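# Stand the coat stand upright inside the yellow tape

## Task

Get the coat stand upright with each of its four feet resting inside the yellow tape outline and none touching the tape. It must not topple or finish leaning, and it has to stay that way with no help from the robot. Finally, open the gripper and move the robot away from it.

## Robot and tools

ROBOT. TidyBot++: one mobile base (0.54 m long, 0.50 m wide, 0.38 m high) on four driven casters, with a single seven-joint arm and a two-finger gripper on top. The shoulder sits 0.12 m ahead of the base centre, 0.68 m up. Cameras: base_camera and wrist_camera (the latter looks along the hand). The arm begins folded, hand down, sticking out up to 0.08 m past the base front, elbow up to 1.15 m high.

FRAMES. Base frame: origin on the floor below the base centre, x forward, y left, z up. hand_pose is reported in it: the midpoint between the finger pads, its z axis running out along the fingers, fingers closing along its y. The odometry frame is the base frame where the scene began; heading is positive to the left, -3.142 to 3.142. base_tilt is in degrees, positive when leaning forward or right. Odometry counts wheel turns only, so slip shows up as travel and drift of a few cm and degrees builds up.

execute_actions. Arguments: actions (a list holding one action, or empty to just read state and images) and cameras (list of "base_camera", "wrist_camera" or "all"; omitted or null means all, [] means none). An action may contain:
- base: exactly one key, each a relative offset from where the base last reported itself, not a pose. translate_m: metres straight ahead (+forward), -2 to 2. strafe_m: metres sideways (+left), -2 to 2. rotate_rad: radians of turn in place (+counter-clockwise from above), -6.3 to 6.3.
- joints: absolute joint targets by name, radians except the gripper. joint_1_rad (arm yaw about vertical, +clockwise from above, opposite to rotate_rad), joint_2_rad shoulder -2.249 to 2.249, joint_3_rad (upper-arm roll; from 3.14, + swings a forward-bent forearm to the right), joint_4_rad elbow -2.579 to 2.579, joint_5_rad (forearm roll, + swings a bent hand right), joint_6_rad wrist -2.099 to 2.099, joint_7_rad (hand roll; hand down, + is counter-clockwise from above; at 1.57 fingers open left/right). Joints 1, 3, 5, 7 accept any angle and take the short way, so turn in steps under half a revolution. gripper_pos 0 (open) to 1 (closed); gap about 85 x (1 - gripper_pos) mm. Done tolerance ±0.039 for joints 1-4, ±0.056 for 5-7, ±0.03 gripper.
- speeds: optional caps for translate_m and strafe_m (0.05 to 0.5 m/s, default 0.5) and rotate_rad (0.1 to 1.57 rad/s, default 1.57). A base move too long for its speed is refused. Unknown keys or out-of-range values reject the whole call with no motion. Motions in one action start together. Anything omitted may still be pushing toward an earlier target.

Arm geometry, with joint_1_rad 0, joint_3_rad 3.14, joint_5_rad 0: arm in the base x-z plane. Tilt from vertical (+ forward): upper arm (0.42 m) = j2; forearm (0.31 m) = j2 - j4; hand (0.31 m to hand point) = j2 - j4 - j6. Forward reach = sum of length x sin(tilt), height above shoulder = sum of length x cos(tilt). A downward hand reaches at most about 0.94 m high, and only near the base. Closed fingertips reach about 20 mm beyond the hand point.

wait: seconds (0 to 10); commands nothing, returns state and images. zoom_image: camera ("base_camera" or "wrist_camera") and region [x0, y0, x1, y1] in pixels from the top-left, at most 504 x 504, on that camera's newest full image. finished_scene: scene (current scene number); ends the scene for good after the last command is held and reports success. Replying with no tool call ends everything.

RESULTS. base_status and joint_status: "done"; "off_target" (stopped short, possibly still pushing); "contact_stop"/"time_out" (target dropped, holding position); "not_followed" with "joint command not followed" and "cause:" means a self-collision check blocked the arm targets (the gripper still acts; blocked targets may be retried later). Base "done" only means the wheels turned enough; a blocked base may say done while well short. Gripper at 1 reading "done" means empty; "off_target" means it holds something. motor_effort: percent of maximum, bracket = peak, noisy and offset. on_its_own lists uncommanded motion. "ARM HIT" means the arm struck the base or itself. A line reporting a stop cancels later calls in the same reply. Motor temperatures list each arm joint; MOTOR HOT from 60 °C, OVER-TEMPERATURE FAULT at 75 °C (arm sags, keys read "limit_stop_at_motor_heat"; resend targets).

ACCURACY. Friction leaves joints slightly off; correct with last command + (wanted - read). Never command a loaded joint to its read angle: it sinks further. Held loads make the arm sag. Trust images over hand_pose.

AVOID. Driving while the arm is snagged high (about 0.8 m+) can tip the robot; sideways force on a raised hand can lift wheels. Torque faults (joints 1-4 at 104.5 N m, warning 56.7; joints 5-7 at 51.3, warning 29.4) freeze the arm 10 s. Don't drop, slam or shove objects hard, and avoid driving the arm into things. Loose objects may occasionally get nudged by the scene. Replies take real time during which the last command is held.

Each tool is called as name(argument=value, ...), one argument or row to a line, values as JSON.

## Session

execute_actions(
  actions=[
    {"joints":{"joint_6_rad":0.3}},
  ],
)

Scene clock: 1.43 s.
Motor temperatures (°C, as the motors report them): [30 31 29 28 33 34 31]
base_odometry: x=+0.000 y=+0.000 heading=+0.000 (m, m, rad; odometry frame)
base_tilt: forward=+0.3 right=+0.4 (deg)
base_status: not commanded
joint_positions: joint_1_rad=-0.034 joint_2_rad=-0.375 joint_3_rad=+3.159 joint_4_rad=-2.568 joint_5_rad=-0.033 joint_6_rad=+0.302 joint_7_rad=+1.546 gripper_pos=+0.000
joint_status: all done
motor_effort: joint_1_rad=+0(1) joint_2_rad=-7(7) joint_3_rad=+0(1) joint_4_rad=+18(18) joint_5_rad=+0(1) joint_6_rad=+7(7) joint_7_rad=+0(0) (%)
hand_pose: x=+0.5159 y=+0.0048 z=+0.7923 quat_wxyz=(-0.020, +0.810, -0.020, +0.585) (m; base frame)
pictures: base_camera, wrist_camera
Images, in order (width x height): base_camera 644x364, wrist_camera 644x476.

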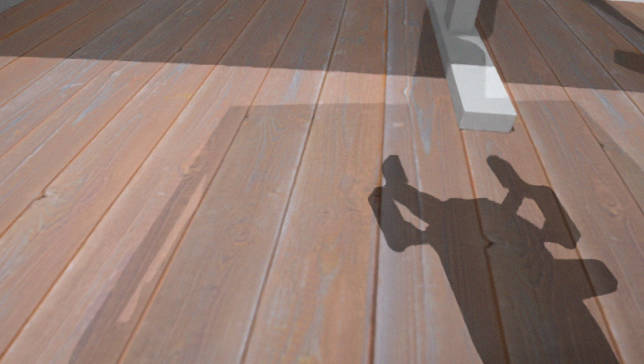

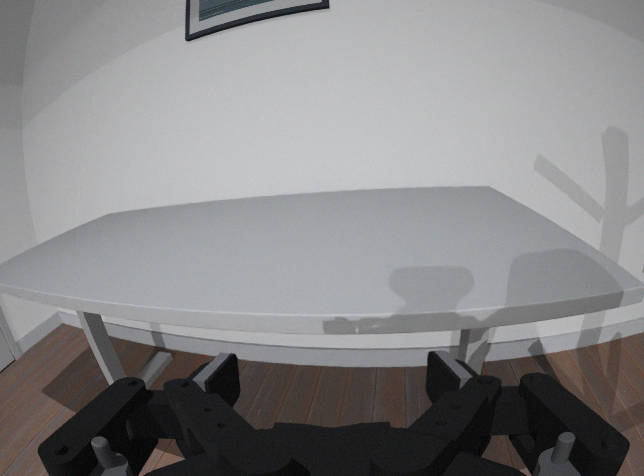

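execute_actions(
  actions=[
    {"base":{"rotate_rad":-1.0}},
  ],
)

Scene clock: 6.83 s.
Motor temperatures (°C, as the motors report them): [30 31 29 28 33 34 31]
base_odometry: x=+0.000 y=+0.000 heading=-1.000 (m, m, rad; odometry frame)
base_tilt: forward=+0.3 right=+0.4 (deg)
base_status: done
joint_positions: joint_1_rad=-0.034 joint_2_rad=-0.375 joint_3_rad=+3.158 joint_4_rad=-2.568 joint_5_rad=-0.033 joint_6_rad=+0.302 joint_7_rad=+1.546 gripper_pos=+0.000
joint_status: not commanded
motor_effort: joint_1_rad=-1(1) joint_2_rad=-7(7) joint_3_rad=+0(2) joint_4_rad=+18(18) joint_5_rad=+0(1) joint_6_rad=+8(8) joint_7_rad=+0(0) (%)
hand_pose: x=+0.5159 y=+0.0049 z=+0.7923 quat_wxyz=(-0.020, +0.810, -0.020, +0.585) (m; base frame)
pictures: base_camera, wrist_camera
Images, in order (width x height): base_camera 644x364, wrist_camera 644x476.

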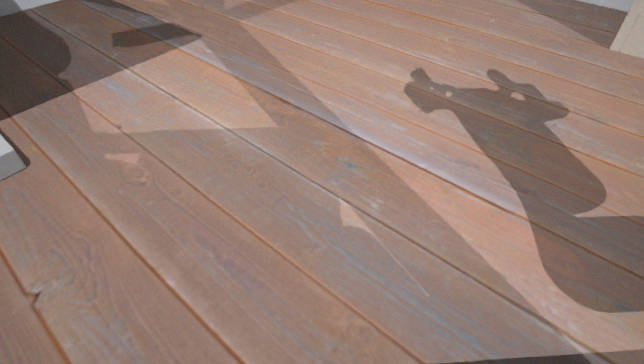

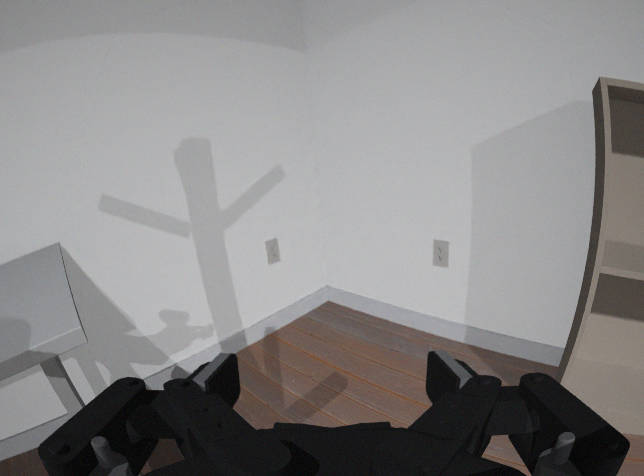

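Stand is behind.

execute_actions(
  actions=[
    {"base":{"rotate_rad":-1.3}},
  ],
)

Scene clock: 11.50 s.
Motor temperatures (°C, as the motors report them): [30 31 29 28 33 34 31]
base_odometry: x=+0.000 y=+0.000 heading=-2.300 (m, m, rad; odometry frame)
base_tilt: forward=+0.3 right=+0.5 (deg)
base_status: done
joint_positions: joint_1_rad=-0.034 joint_2_rad=-0.375 joint_3_rad=+3.159 joint_4_rad=-2.568 joint_5_rad=-0.033 joint_6_rad=+0.302 joint_7_rad=+1.546 gripper_pos=+0.000
joint_status: not commanded
motor_effort: joint_1_rad=-1(1) joint_2_rad=-7(7) joint_3_rad=+1(2) joint_4_rad=+18(18) joint_5_rad=+0(0) joint_6_rad=+8(8) joint_7_rad=+0(0) (%)
hand_pose: x=+0.5159 y=+0.0047 z=+0.7923 quat_wxyz=(-0.020, +0.810, -0.020, +0.585) (m; base frame)
pictures: base_camera, wrist_camera
Images, in order (width x height): base_camera 644x364, wrist_camera 644x476.

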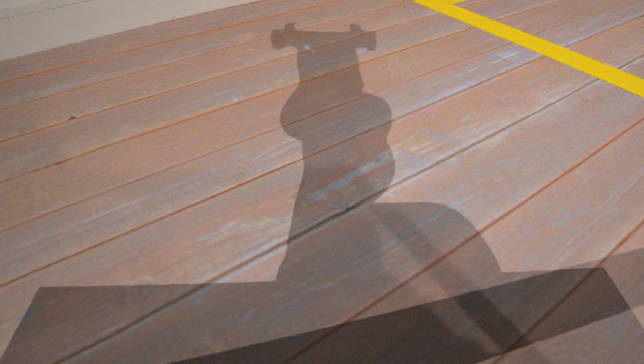

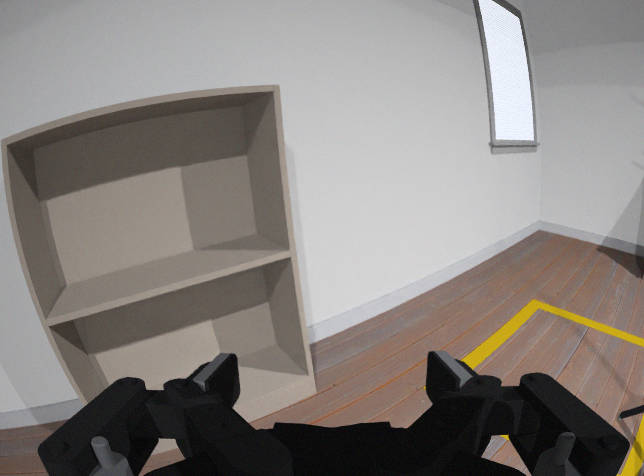

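execute_actions(
  actions=[
    {"base":{"rotate_rad":-0.8},"joints":{"joint_6_rad":0.1,"joint_1_rad":0,"joint_3_rad":3.14,"joint_5_rad":0}},
  ],
)

Scene clock: 16.80 s.
Motor temperatures (°C, as the motors report them): [30 31 29 28 33 34 31]
base_odometry: x=+0.000 y=+0.000 heading=-3.099 (m, m, rad; odometry frame)
base_tilt: forward=+0.3 right=+0.4 (deg)
base_status: done
joint_positions: joint_1_rad=-0.016 joint_2_rad=-0.375 joint_3_rad=+3.143 joint_4_rad=-2.571 joint_5_rad=-0.023 joint_6_rad=+0.103 joint_7_rad=+1.546 gripper_pos=+0.000
joint_status: all done
motor_effort: joint_1_rad=-1(0) joint_2_rad=-6(7) joint_3_rad=+1(2) joint_4_rad=+18(19) joint_5_rad=+0(0) joint_6_rad=+7(8) joint_7_rad=+0(0) (%)
hand_pose: x=+0.4894 y=+0.0060 z=+0.7341 quat_wxyz=(-0.015, +0.866, -0.015, +0.500) (m; base frame)
pictures: base_camera, wrist_camera
Images, in order (width x height): base_camera 644x364, wrist_camera 644x476.

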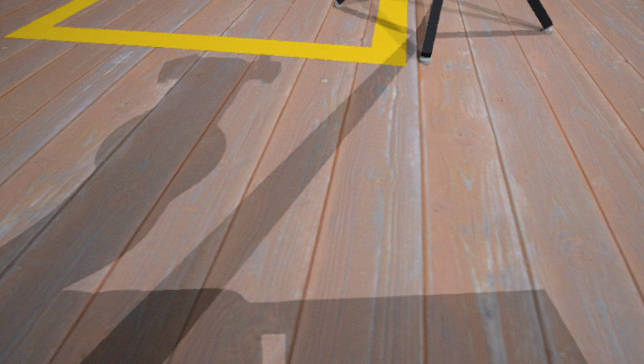

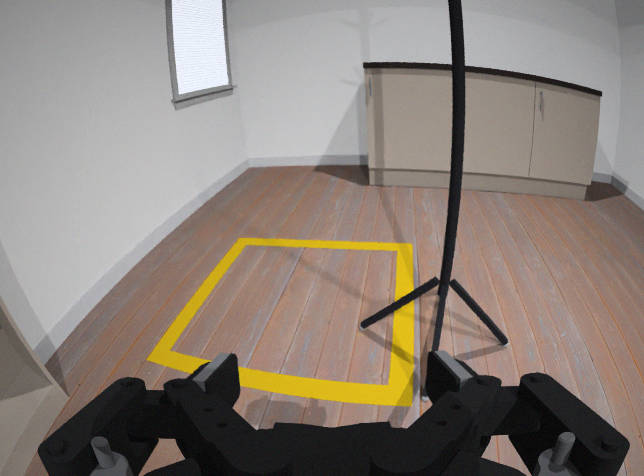

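execute_actions(
  actions=[
    {"base":{"strafe_m":-0.29},"joints":{"joint_2_rad":0.0,"joint_4_rad":-2.3,"joint_6_rad":0.73}},
  ],
)

execute_actions(
  actions=[
    {"base":{"translate_m":0.3}},
  ],
)

Scene clock: 24.03 s.
Motor temperatures (°C, as the motors report them): [30 31 29 28 33 34 31]
base_odometry: x=-0.012 y=+0.290 heading=-3.100 (m, m, rad; odometry frame)
base_tilt: forward=+0.4 right=+0.5 (deg)
base_status: done
joint_positions: joint_1_rad=-0.013 joint_2_rad=-0.020 joint_3_rad=+3.144 joint_4_rad=-2.313 joint_5_rad=-0.022 joint_6_rad=+0.714 joint_7_rad=+1.546 gripper_pos=+0.000
joint_status: all done
motor_effort: joint_1_rad=-1(3) joint_2_rad=-20(20) joint_3_rad=+0(1) joint_4_rad=+18(19) joint_5_rad=+0(1) joint_6_rad=+8(8) joint_7_rad=+1(0) (%)
hand_pose: x=+0.6577 y=+0.0025 z=+0.8920 quat_wxyz=(-0.013, +0.710, -0.016, +0.704) (m; base frame)
pictures: base_camera, wrist_camera
Images, in order (width x height): base_camera 644x364, wrist_camera 644x476.

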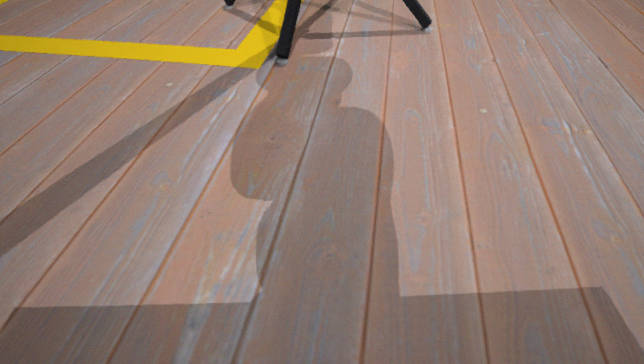

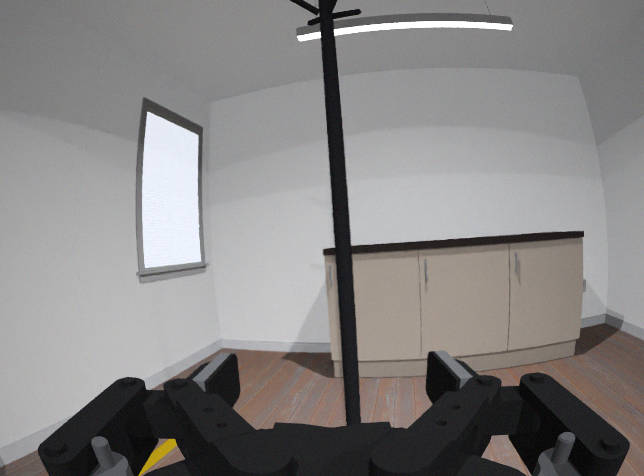

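Scene clock: 25.93 s.
Motor temperatures (°C, as the motors report them): [30 31 29 28 33 34 31]
base_odometry: x=-0.312 y=+0.277 heading=-3.100 (m, m, rad; odometry frame)
base_tilt: forward=+0.3 right=+0.4 (deg)
base_status: done
joint_positions: joint_1_rad=-0.013 joint_2_rad=-0.012 joint_3_rad=+3.144 joint_4_rad=-2.309 joint_5_rad=-0.022 joint_6_rad=+0.714 joint_7_rad=+1.546 gripper_pos=+0.000
joint_status: not commanded
motor_effort: joint_1_rad=-1(1) joint_2_rad=-19(22) joint_3_rad=+1(0) joint_4_rad=+18(18) joint_5_rad=+0(1) joint_6_rad=+8(8) joint_7_rad=+0(0) (%)
hand_pose: x=+0.6602 y=+0.0025 z=+0.8899 quat_wxyz=(-0.013, +0.711, -0.016, +0.703) (m; base frame)
pictures: base_camera, wrist_camera
Images, in order (width x height): base_camera 644x364, wrist_camera 644x476.

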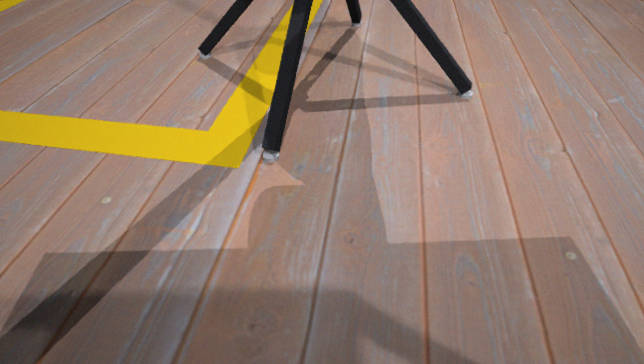

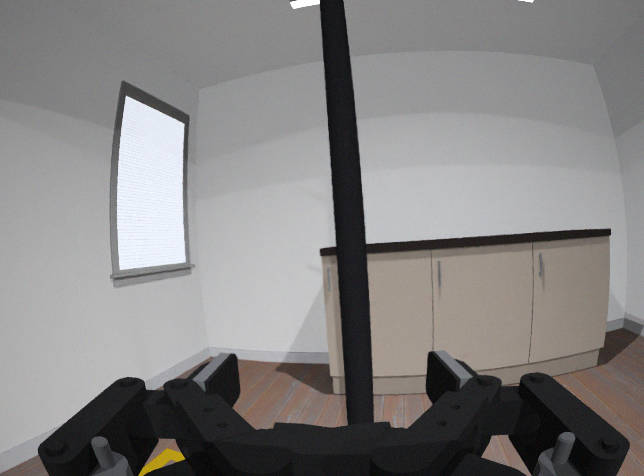

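execute_actions(
  actions=[
    {"base":{"strafe_m":-0.025},"joints":{"joint_7_rad":1.61}},
  ],
  cameras=[],
)

execute_actions(
  actions=[
    {"base":{"translate_m":0.17},"speeds":{"translate_m":0.25}},
  ],
  cameras=["wrist_camera"],
)

Scene clock: 41.13 s.
Motor temperatures (°C, as the motors report them): [30 31 29 28 33 34 31]
base_odometry: x=-0.313 y=+0.303 heading=-3.100 (m, m, rad; odometry frame)
base_tilt: forward=+0.3 right=+0.4 (deg)
base_status: done
joint_positions: joint_1_rad=-0.011 joint_2_rad=-0.012 joint_3_rad=+3.144 joint_4_rad=-2.309 joint_5_rad=-0.022 joint_6_rad=+0.714 joint_7_rad=+1.590 gripper_pos=+0.000
joint_status: all done
motor_effort: joint_1_rad=-1(2) joint_2_rad=-20(21) joint_3_rad=+0(2) joint_4_rad=+18(18) joint_5_rad=+0(0) joint_6_rad=+8(8) joint_7_rad=+0(0) (%)
hand_pose: x=+0.6602 y=+0.0015 z=+0.8900 quat_wxyz=(+0.003, +0.711, -0.001, +0.703) (m; base frame)
pictures: none
No camera images: the call's "cameras" was empty. Leave "cameras" out to get every camera's image.

Scene clock: 42.67 s.
Motor temperatures (°C, as the motors report them): [30 31 29 28 33 34 31]
base_odometry: x=-0.483 y=+0.296 heading=-3.100 (m, m, rad; odometry frame)
base_tilt: forward=+0.3 right=+0.4 (deg)
base_status: done
joint_positions: joint_1_rad=-0.011 joint_2_rad=-0.012 joint_3_rad=+3.144 joint_4_rad=-2.309 joint_5_rad=-0.022 joint_6_rad=+0.714 joint_7_rad=+1.590 gripper_pos=+0.000
joint_status: not commanded
motor_effort: joint_1_rad=-1(1) joint_2_rad=-19(22) joint_3_rad=+0(1) joint_4_rad=+18(19) joint_5_rad=+0(1) joint_6_rad=+8(8) joint_7_rad=+0(0) (%)
hand_pose: x=+0.6603 y=+0.0016 z=+0.8903 quat_wxyz=(+0.003, +0.711, -0.001, +0.703) (m; base frame)
pictures: wrist_camera
Images, in order (width x height): wrist_camera 644x476.

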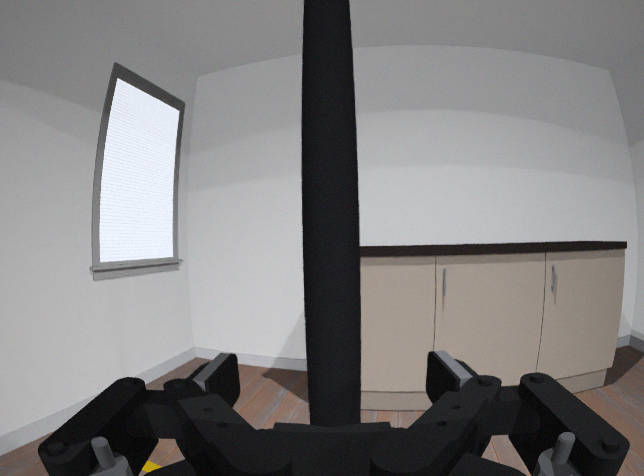

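execute_actions(
  actions=[
    {"base":{"translate_m":0.078},"speeds":{"translate_m":0.15}},
  ],
  cameras=[],
)

execute_actions(
  actions=[
    {"joints":{"gripper_pos":1}},
  ],
)

execute_actions(
  actions=[
    {"joints":{"joint_2_rad":-0.12,"joint_4_rad":-2.17,"joint_6_rad":0.8,"gripper_pos":1}},
  ],
  cameras=["base_camera"],
)

Scene clock: 48.93 s.
Motor temperatures (°C, as the motors report them): [30 31 29 28 33 34 31]
base_odometry: x=-0.561 y=+0.293 heading=-3.100 (m, m, rad; odometry frame)
base_tilt: forward=+0.4 right=+0.5 (deg)
base_status: done
joint_positions: joint_1_rad=-0.011 joint_2_rad=-0.012 joint_3_rad=+3.144 joint_4_rad=-2.308 joint_5_rad=-0.022 joint_6_rad=+0.714 joint_7_rad=+1.590 gripper_pos=+0.000
joint_status: not commanded
motor_effort: joint_1_rad=+0(2) joint_2_rad=-19(22) joint_3_rad=+0(0) joint_4_rad=+18(19) joint_5_rad=+0(1) joint_6_rad=+7(9) joint_7_rad=+0(0) (%)
hand_pose: x=+0.6605 y=+0.0016 z=+0.8903 quat_wxyz=(+0.003, +0.711, -0.001, +0.703) (m; base frame)
pictures: none
No camera images: the call's "cameras" was empty. Leave "cameras" out to get every camera's image.

Scene clock: 50.03 s.
Motor temperatures (°C, as the motors report them): [30 31 29 28 33 34 31]
base_odometry: x=-0.561 y=+0.293 heading=-3.100 (m, m, rad; odometry frame)
base_tilt: forward=+0.3 right=+0.5 (deg)
base_status: not commanded
joint_positions: joint_1_rad=-0.009 joint_2_rad=-0.012 joint_3_rad=+3.145 joint_4_rad=-2.308 joint_5_rad=-0.020 joint_6_rad=+0.714 joint_7_rad=+1.590 gripper_pos=+0.691
joint_status: gripper_pos off_target (ended at +0.691, target +1.000)
motor_effort: joint_1_rad=-2(7) joint_2_rad=-21(21) joint_3_rad=+0(5) joint_4_rad=+18(19) joint_5_rad=+1(3) joint_6_rad=+8(9) joint_7_rad=+0(0) (%)
hand_pose: x=+0.6605 y=+0.0002 z=+0.8904 quat_wxyz=(+0.004, +0.711, -0.001, +0.703) (m; base frame)
pictures: base_camera, wrist_camera
Images, in order (width x height): base_camera 644x364, wrist_camera 644x476.

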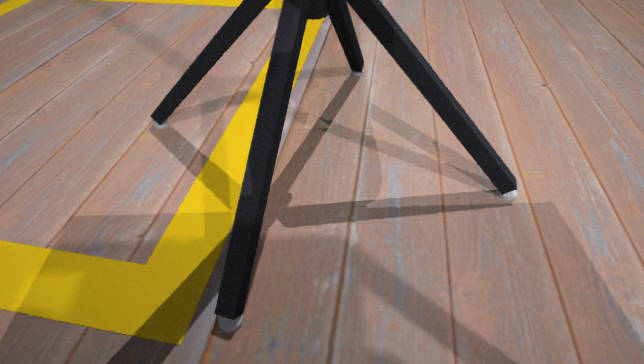

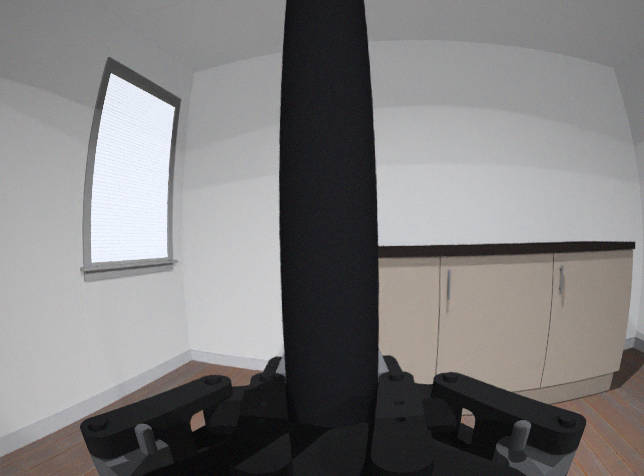

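Scene clock: 51.03 s.
Motor temperatures (°C, as the motors report them): [30 31 29 28 33 34 31]
base_odometry: x=-0.561 y=+0.293 heading=-3.100 (m, m, rad; odometry frame)
base_tilt: forward=+0.3 right=+0.5 (deg)
base_status: not commanded
joint_positions: joint_1_rad=-0.009 joint_2_rad=-0.012 joint_3_rad=+3.144 joint_4_rad=-2.299 joint_5_rad=-0.020 joint_6_rad=+0.704 joint_7_rad=+1.590 gripper_pos=+0.691
joint_status: joint_2_rad off_target (ended at -0.012, target -0.120); joint_4_rad off_target (ended at -2.299, target -2.170); joint_6_rad off_target (ended at +0.704, target +0.800); gripper_pos off_target (ended at +0.691, target +1.000)
motor_effort: joint_1_rad=+0(2) joint_2_rad=-41(41) joint_3_rad=+1(0) joint_4_rad=+38(38) joint_5_rad=+0(1) joint_6_rad=+25(25) joint_7_rad=-1(0) (%)
hand_pose: x=+0.6623 y=+0.0005 z=+0.8923 quat_wxyz=(+0.004, +0.711, -0.001, +0.703) (m; base frame)
pictures: base_camera
Images, in order (width x height): base_camera 644x364.

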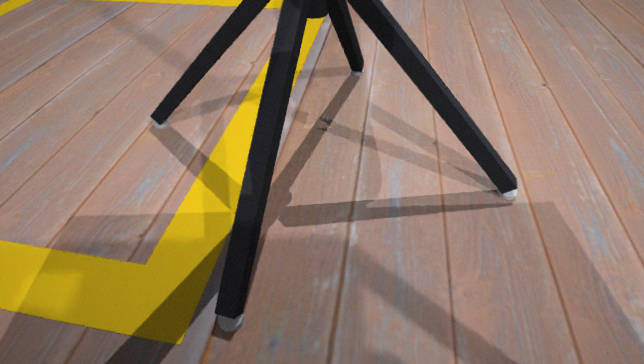

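execute_actions(
  actions=[
    {"joints":{"joint_2_rad":-0.23,"joint_4_rad":-2.06,"joint_6_rad":0.72,"gripper_pos":1}},
  ],
)

Scene clock: 55.97 s.
Motor temperatures (°C, as the motors report them): [30 31 29 29 33 34 31]
base_odometry: x=-0.561 y=+0.293 heading=-3.100 (m, m, rad; odometry frame)
base_tilt: forward=+0.3 right=+0.5 (deg)
base_status: not commanded
joint_positions: joint_1_rad=-0.009 joint_2_rad=-0.050 joint_3_rad=+3.144 joint_4_rad=-2.217 joint_5_rad=-0.020 joint_6_rad=+0.585 joint_7_rad=+1.590 gripper_pos=+0.691
joint_status: joint_2_rad off_target (ended at -0.050, target -0.230); joint_4_rad off_target (ended at -2.217, target -2.060); joint_6_rad off_target (ended at +0.585, target +0.720); gripper_pos off_target (ended at +0.691, target +1.000)
motor_effort: joint_1_rad=-1(1) joint_2_rad=-48(51) joint_3_rad=+0(0) joint_4_rad=+45(45) joint_5_rad=+0(0) joint_6_rad=+30(31) joint_7_rad=+0(1) (%)
hand_pose: x=+0.6695 y=+0.0012 z=+0.9220 quat_wxyz=(+0.003, +0.711, -0.001, +0.703) (m; base frame)
pictures: base_camera, wrist_camera
Images, in order (width x height): base_camera 644x364, wrist_camera 644x476.

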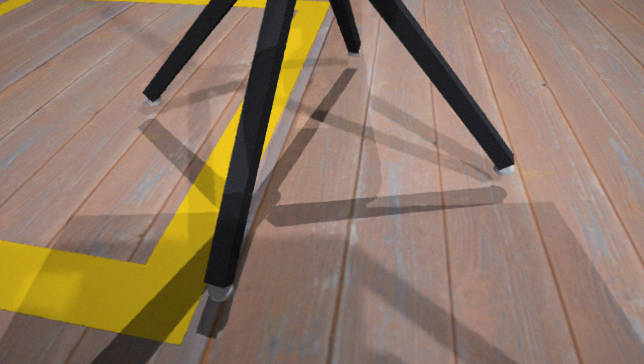

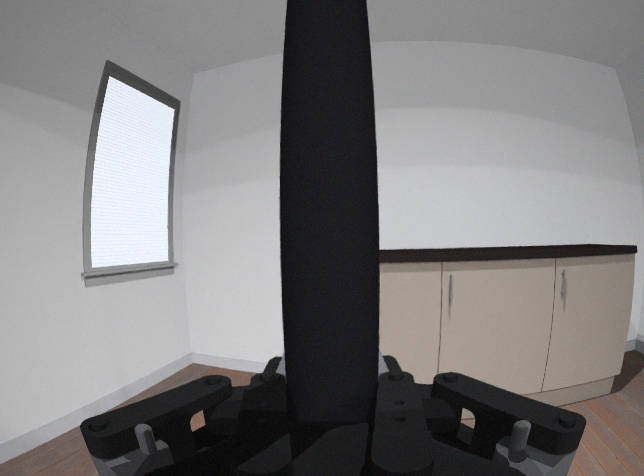

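execute_actions(
  actions=[
    {"base":{"strafe_m":0.45},"speeds":{"strafe_m":0.3}},
  ],
  cameras=["base_camera"],
)

execute_actions(
  actions=[
    {"base":{"translate_m":0.2},"speeds":{"translate_m":0.15}},
  ],
  cameras=["base_camera"],
)

Scene clock: 63.77 s.
Motor temperatures (°C, as the motors report them): [30 32 29 29 33 34 31]
base_odometry: x=-0.543 y=-0.157 heading=-3.101 (m, m, rad; odometry frame)
base_tilt: forward=+0.4 right=+0.4 (deg)
base_status: done
joint_positions: joint_1_rad=-0.004 joint_2_rad=-0.050 joint_3_rad=+3.136 joint_4_rad=-2.216 joint_5_rad=-0.020 joint_6_rad=+0.585 joint_7_rad=+1.590 gripper_pos=+0.691
joint_status: not commanded
motor_effort: joint_1_rad=-2(3) joint_2_rad=-49(49) joint_3_rad=+1(3) joint_4_rad=+45(45) joint_5_rad=+0(1) joint_6_rad=+30(31) joint_7_rad=+0(1) (%)
hand_pose: x=+0.6695 y=+0.0032 z=+0.9224 quat_wxyz=(+0.002, +0.711, +0.001, +0.703) (m; base frame)
pictures: base_camera
Images, in order (width x height): base_camera 644x364.

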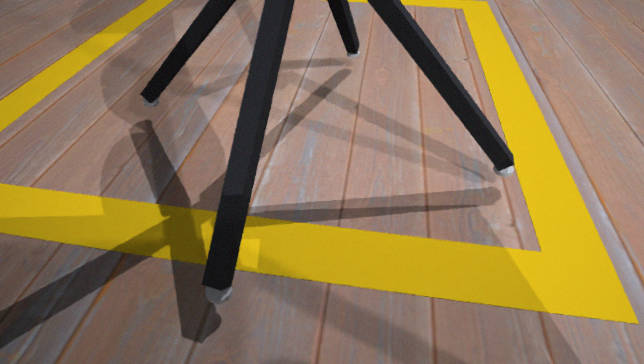

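Scene clock: 65.77 s.
Motor temperatures (°C, as the motors report them): [30 32 29 29 33 34 31]
base_odometry: x=-0.743 y=-0.166 heading=-3.100 (m, m, rad; odometry frame)
base_tilt: forward=+0.3 right=+0.4 (deg)
base_status: done
joint_positions: joint_1_rad=-0.004 joint_2_rad=-0.060 joint_3_rad=+3.136 joint_4_rad=-2.212 joint_5_rad=-0.020 joint_6_rad=+0.583 joint_7_rad=+1.590 gripper_pos=+0.691
joint_status: not commanded
motor_effort: joint_1_rad=-1(2) joint_2_rad=-47(53) joint_3_rad=+0(1) joint_4_rad=+45(46) joint_5_rad=-1(1) joint_6_rad=+30(32) joint_7_rad=+0(0) (%)
hand_pose: x=+0.6677 y=+0.0032 z=+0.9297 quat_wxyz=(+0.002, +0.707, +0.001, +0.708) (m; base frame)
pictures: base_camera
Images, in order (width x height): base_camera 644x364.

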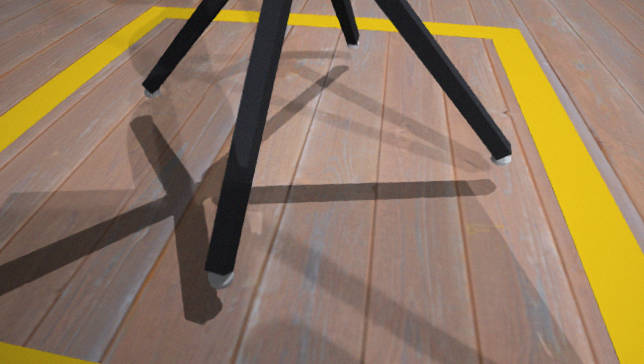

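execute_actions(
  actions=[
    {"base":{"strafe_m":0.04},"joints":{"joint_2_rad":-0.17,"joint_4_rad":-2.14,"joint_6_rad":0.79,"gripper_pos":1}},
  ],
  cameras=["base_camera"],
)

execute_actions(
  actions=[
    {"joints":{"joint_2_rad":-0.03,"joint_4_rad":-2.28,"joint_6_rad":0.71,"gripper_pos":1}},
  ],
  cameras=["base_camera"],
)

Scene clock: 72.97 s.
Motor temperatures (°C, as the motors report them): [30 32 29 30 33 35 31]
base_odometry: x=-0.741 y=-0.206 heading=-3.100 (m, m, rad; odometry frame)
base_tilt: forward=+0.3 right=+0.5 (deg)
base_status: done
joint_positions: joint_1_rad=-0.007 joint_2_rad=-0.035 joint_3_rad=+3.134 joint_4_rad=-2.272 joint_5_rad=-0.019 joint_6_rad=+0.626 joint_7_rad=+1.591 gripper_pos=+0.691
joint_status: joint_2_rad off_target (ended at -0.035, target -0.170); joint_4_rad off_target (ended at -2.272, target -2.140); joint_6_rad off_target (ended at +0.626, target +0.790); gripper_pos off_target (ended at +0.691, target +1.000)
motor_effort: joint_1_rad=+0(4) joint_2_rad=-47(49) joint_3_rad=+1(4) joint_4_rad=+44(46) joint_5_rad=+0(1) joint_6_rad=+30(31) joint_7_rad=+0(1) (%)
hand_pose: x=+0.6623 y=+0.0055 z=+0.8957 quat_wxyz=(+0.001, +0.721, +0.003, +0.693) (m; base frame)
pictures: base_camera
Images, in order (width x height): base_camera 644x364.

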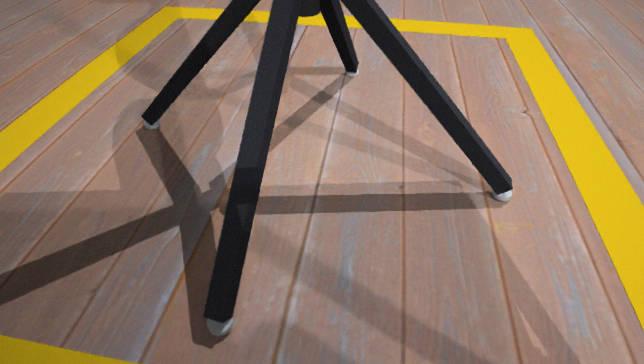

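Scene clock: 74.00 s.
Motor temperatures (°C, as the motors report them): [30 32 29 30 33 35 31]
base_odometry: x=-0.741 y=-0.206 heading=-3.100 (m, m, rad; odometry frame)
base_tilt: forward=+0.4 right=+0.5 (deg)
base_status: not commanded
joint_positions: joint_1_rad=-0.007 joint_2_rad=-0.032 joint_3_rad=+3.132 joint_4_rad=-2.297 joint_5_rad=-0.014 joint_6_rad=+0.659 joint_7_rad=+1.591 gripper_pos=+0.691
joint_status: gripper_pos off_target (ended at +0.691, target +1.000); the others done
motor_effort: joint_1_rad=+3(3) joint_2_rad=-23(48) joint_3_rad=+4(4) joint_4_rad=+24(44) joint_5_rad=-1(2) joint_6_rad=+13(30) joint_7_rad=+0(1) (%)
hand_pose: x=+0.6583 y=+0.0073 z=+0.8902 quat_wxyz=(+0.001, +0.719, +0.006, +0.694) (m; base frame)
pictures: base_camera
Images, in order (width x height): base_camera 644x364.

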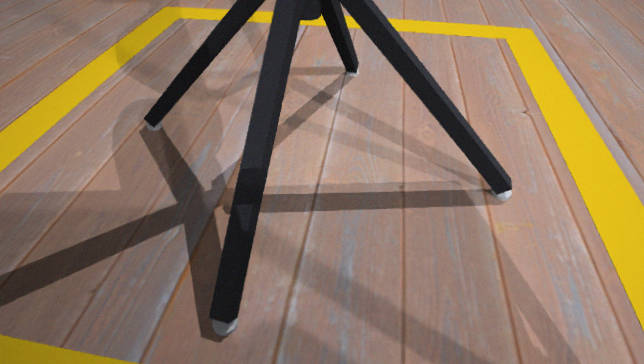

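execute_actions(
  actions=[
    {"joints":{"gripper_pos":0}},
  ],
  cameras=[],
)

execute_actions(
  actions=[
    {"base":{"translate_m":-0.5}},
  ],
)

Scene clock: 78.33 s.
Motor temperatures (°C, as the motors report them): [30 32 29 30 33 35 31]
base_odometry: x=-0.741 y=-0.206 heading=-3.100 (m, m, rad; odometry frame)
base_tilt: forward=+0.3 right=+0.5 (deg)
base_status: not commanded
joint_positions: joint_1_rad=-0.006 joint_2_rad=-0.032 joint_3_rad=+3.139 joint_4_rad=-2.278 joint_5_rad=-0.014 joint_6_rad=+0.693 joint_7_rad=+1.591 gripper_pos=+0.000
joint_status: all done
motor_effort: joint_1_rad=-1(4) joint_2_rad=-19(24) joint_3_rad=+0(4) joint_4_rad=+18(24) joint_5_rad=-1(2) joint_6_rad=+8(13) joint_7_rad=+0(0) (%)
hand_pose: x=+0.6622 y=+0.0035 z=+0.9112 quat_wxyz=(+0.003, +0.701, +0.004, +0.713) (m; base frame)
pictures: none
No camera images: the call's "cameras" was empty. Leave "cameras" out to get every camera's image.

Scene clock: 80.70 s.
Motor temperatures (°C, as the motors report them): [30 32 29 30 33 35 31]
base_odometry: x=-0.242 y=-0.185 heading=-3.100 (m, m, rad; odometry frame)
base_tilt: forward=+0.3 right=+0.4 (deg)
base_status: done
joint_positions: joint_1_rad=-0.006 joint_2_rad=-0.032 joint_3_rad=+3.139 joint_4_rad=-2.278 joint_5_rad=-0.014 joint_6_rad=+0.694 joint_7_rad=+1.591 gripper_pos=+0.000
joint_status: not commanded
motor_effort: joint_1_rad=-1(1) joint_2_rad=-20(23) joint_3_rad=+0(1) joint_4_rad=+18(19) joint_5_rad=+1(0) joint_6_rad=+8(8) joint_7_rad=+0(0) (%)
hand_pose: x=+0.6620 y=+0.0035 z=+0.9115 quat_wxyz=(+0.003, +0.701, +0.004, +0.713) (m; base frame)
pictures: base_camera, wrist_camera
Images, in order (width x height): base_camera 644x364, wrist_camera 644x476.

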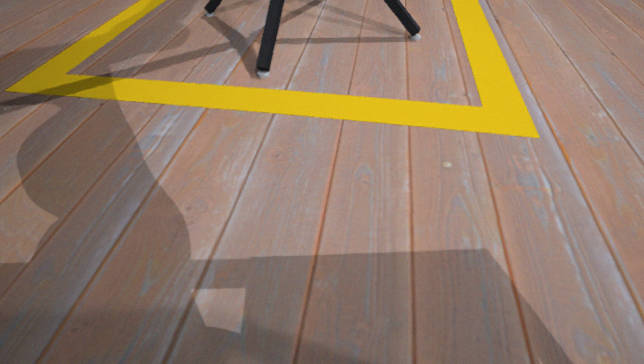

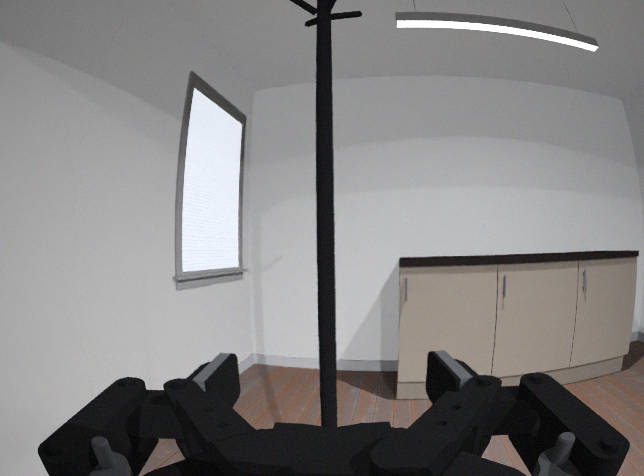

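finished_scene(
  scene=2,
)

The scene is finished: the task was done.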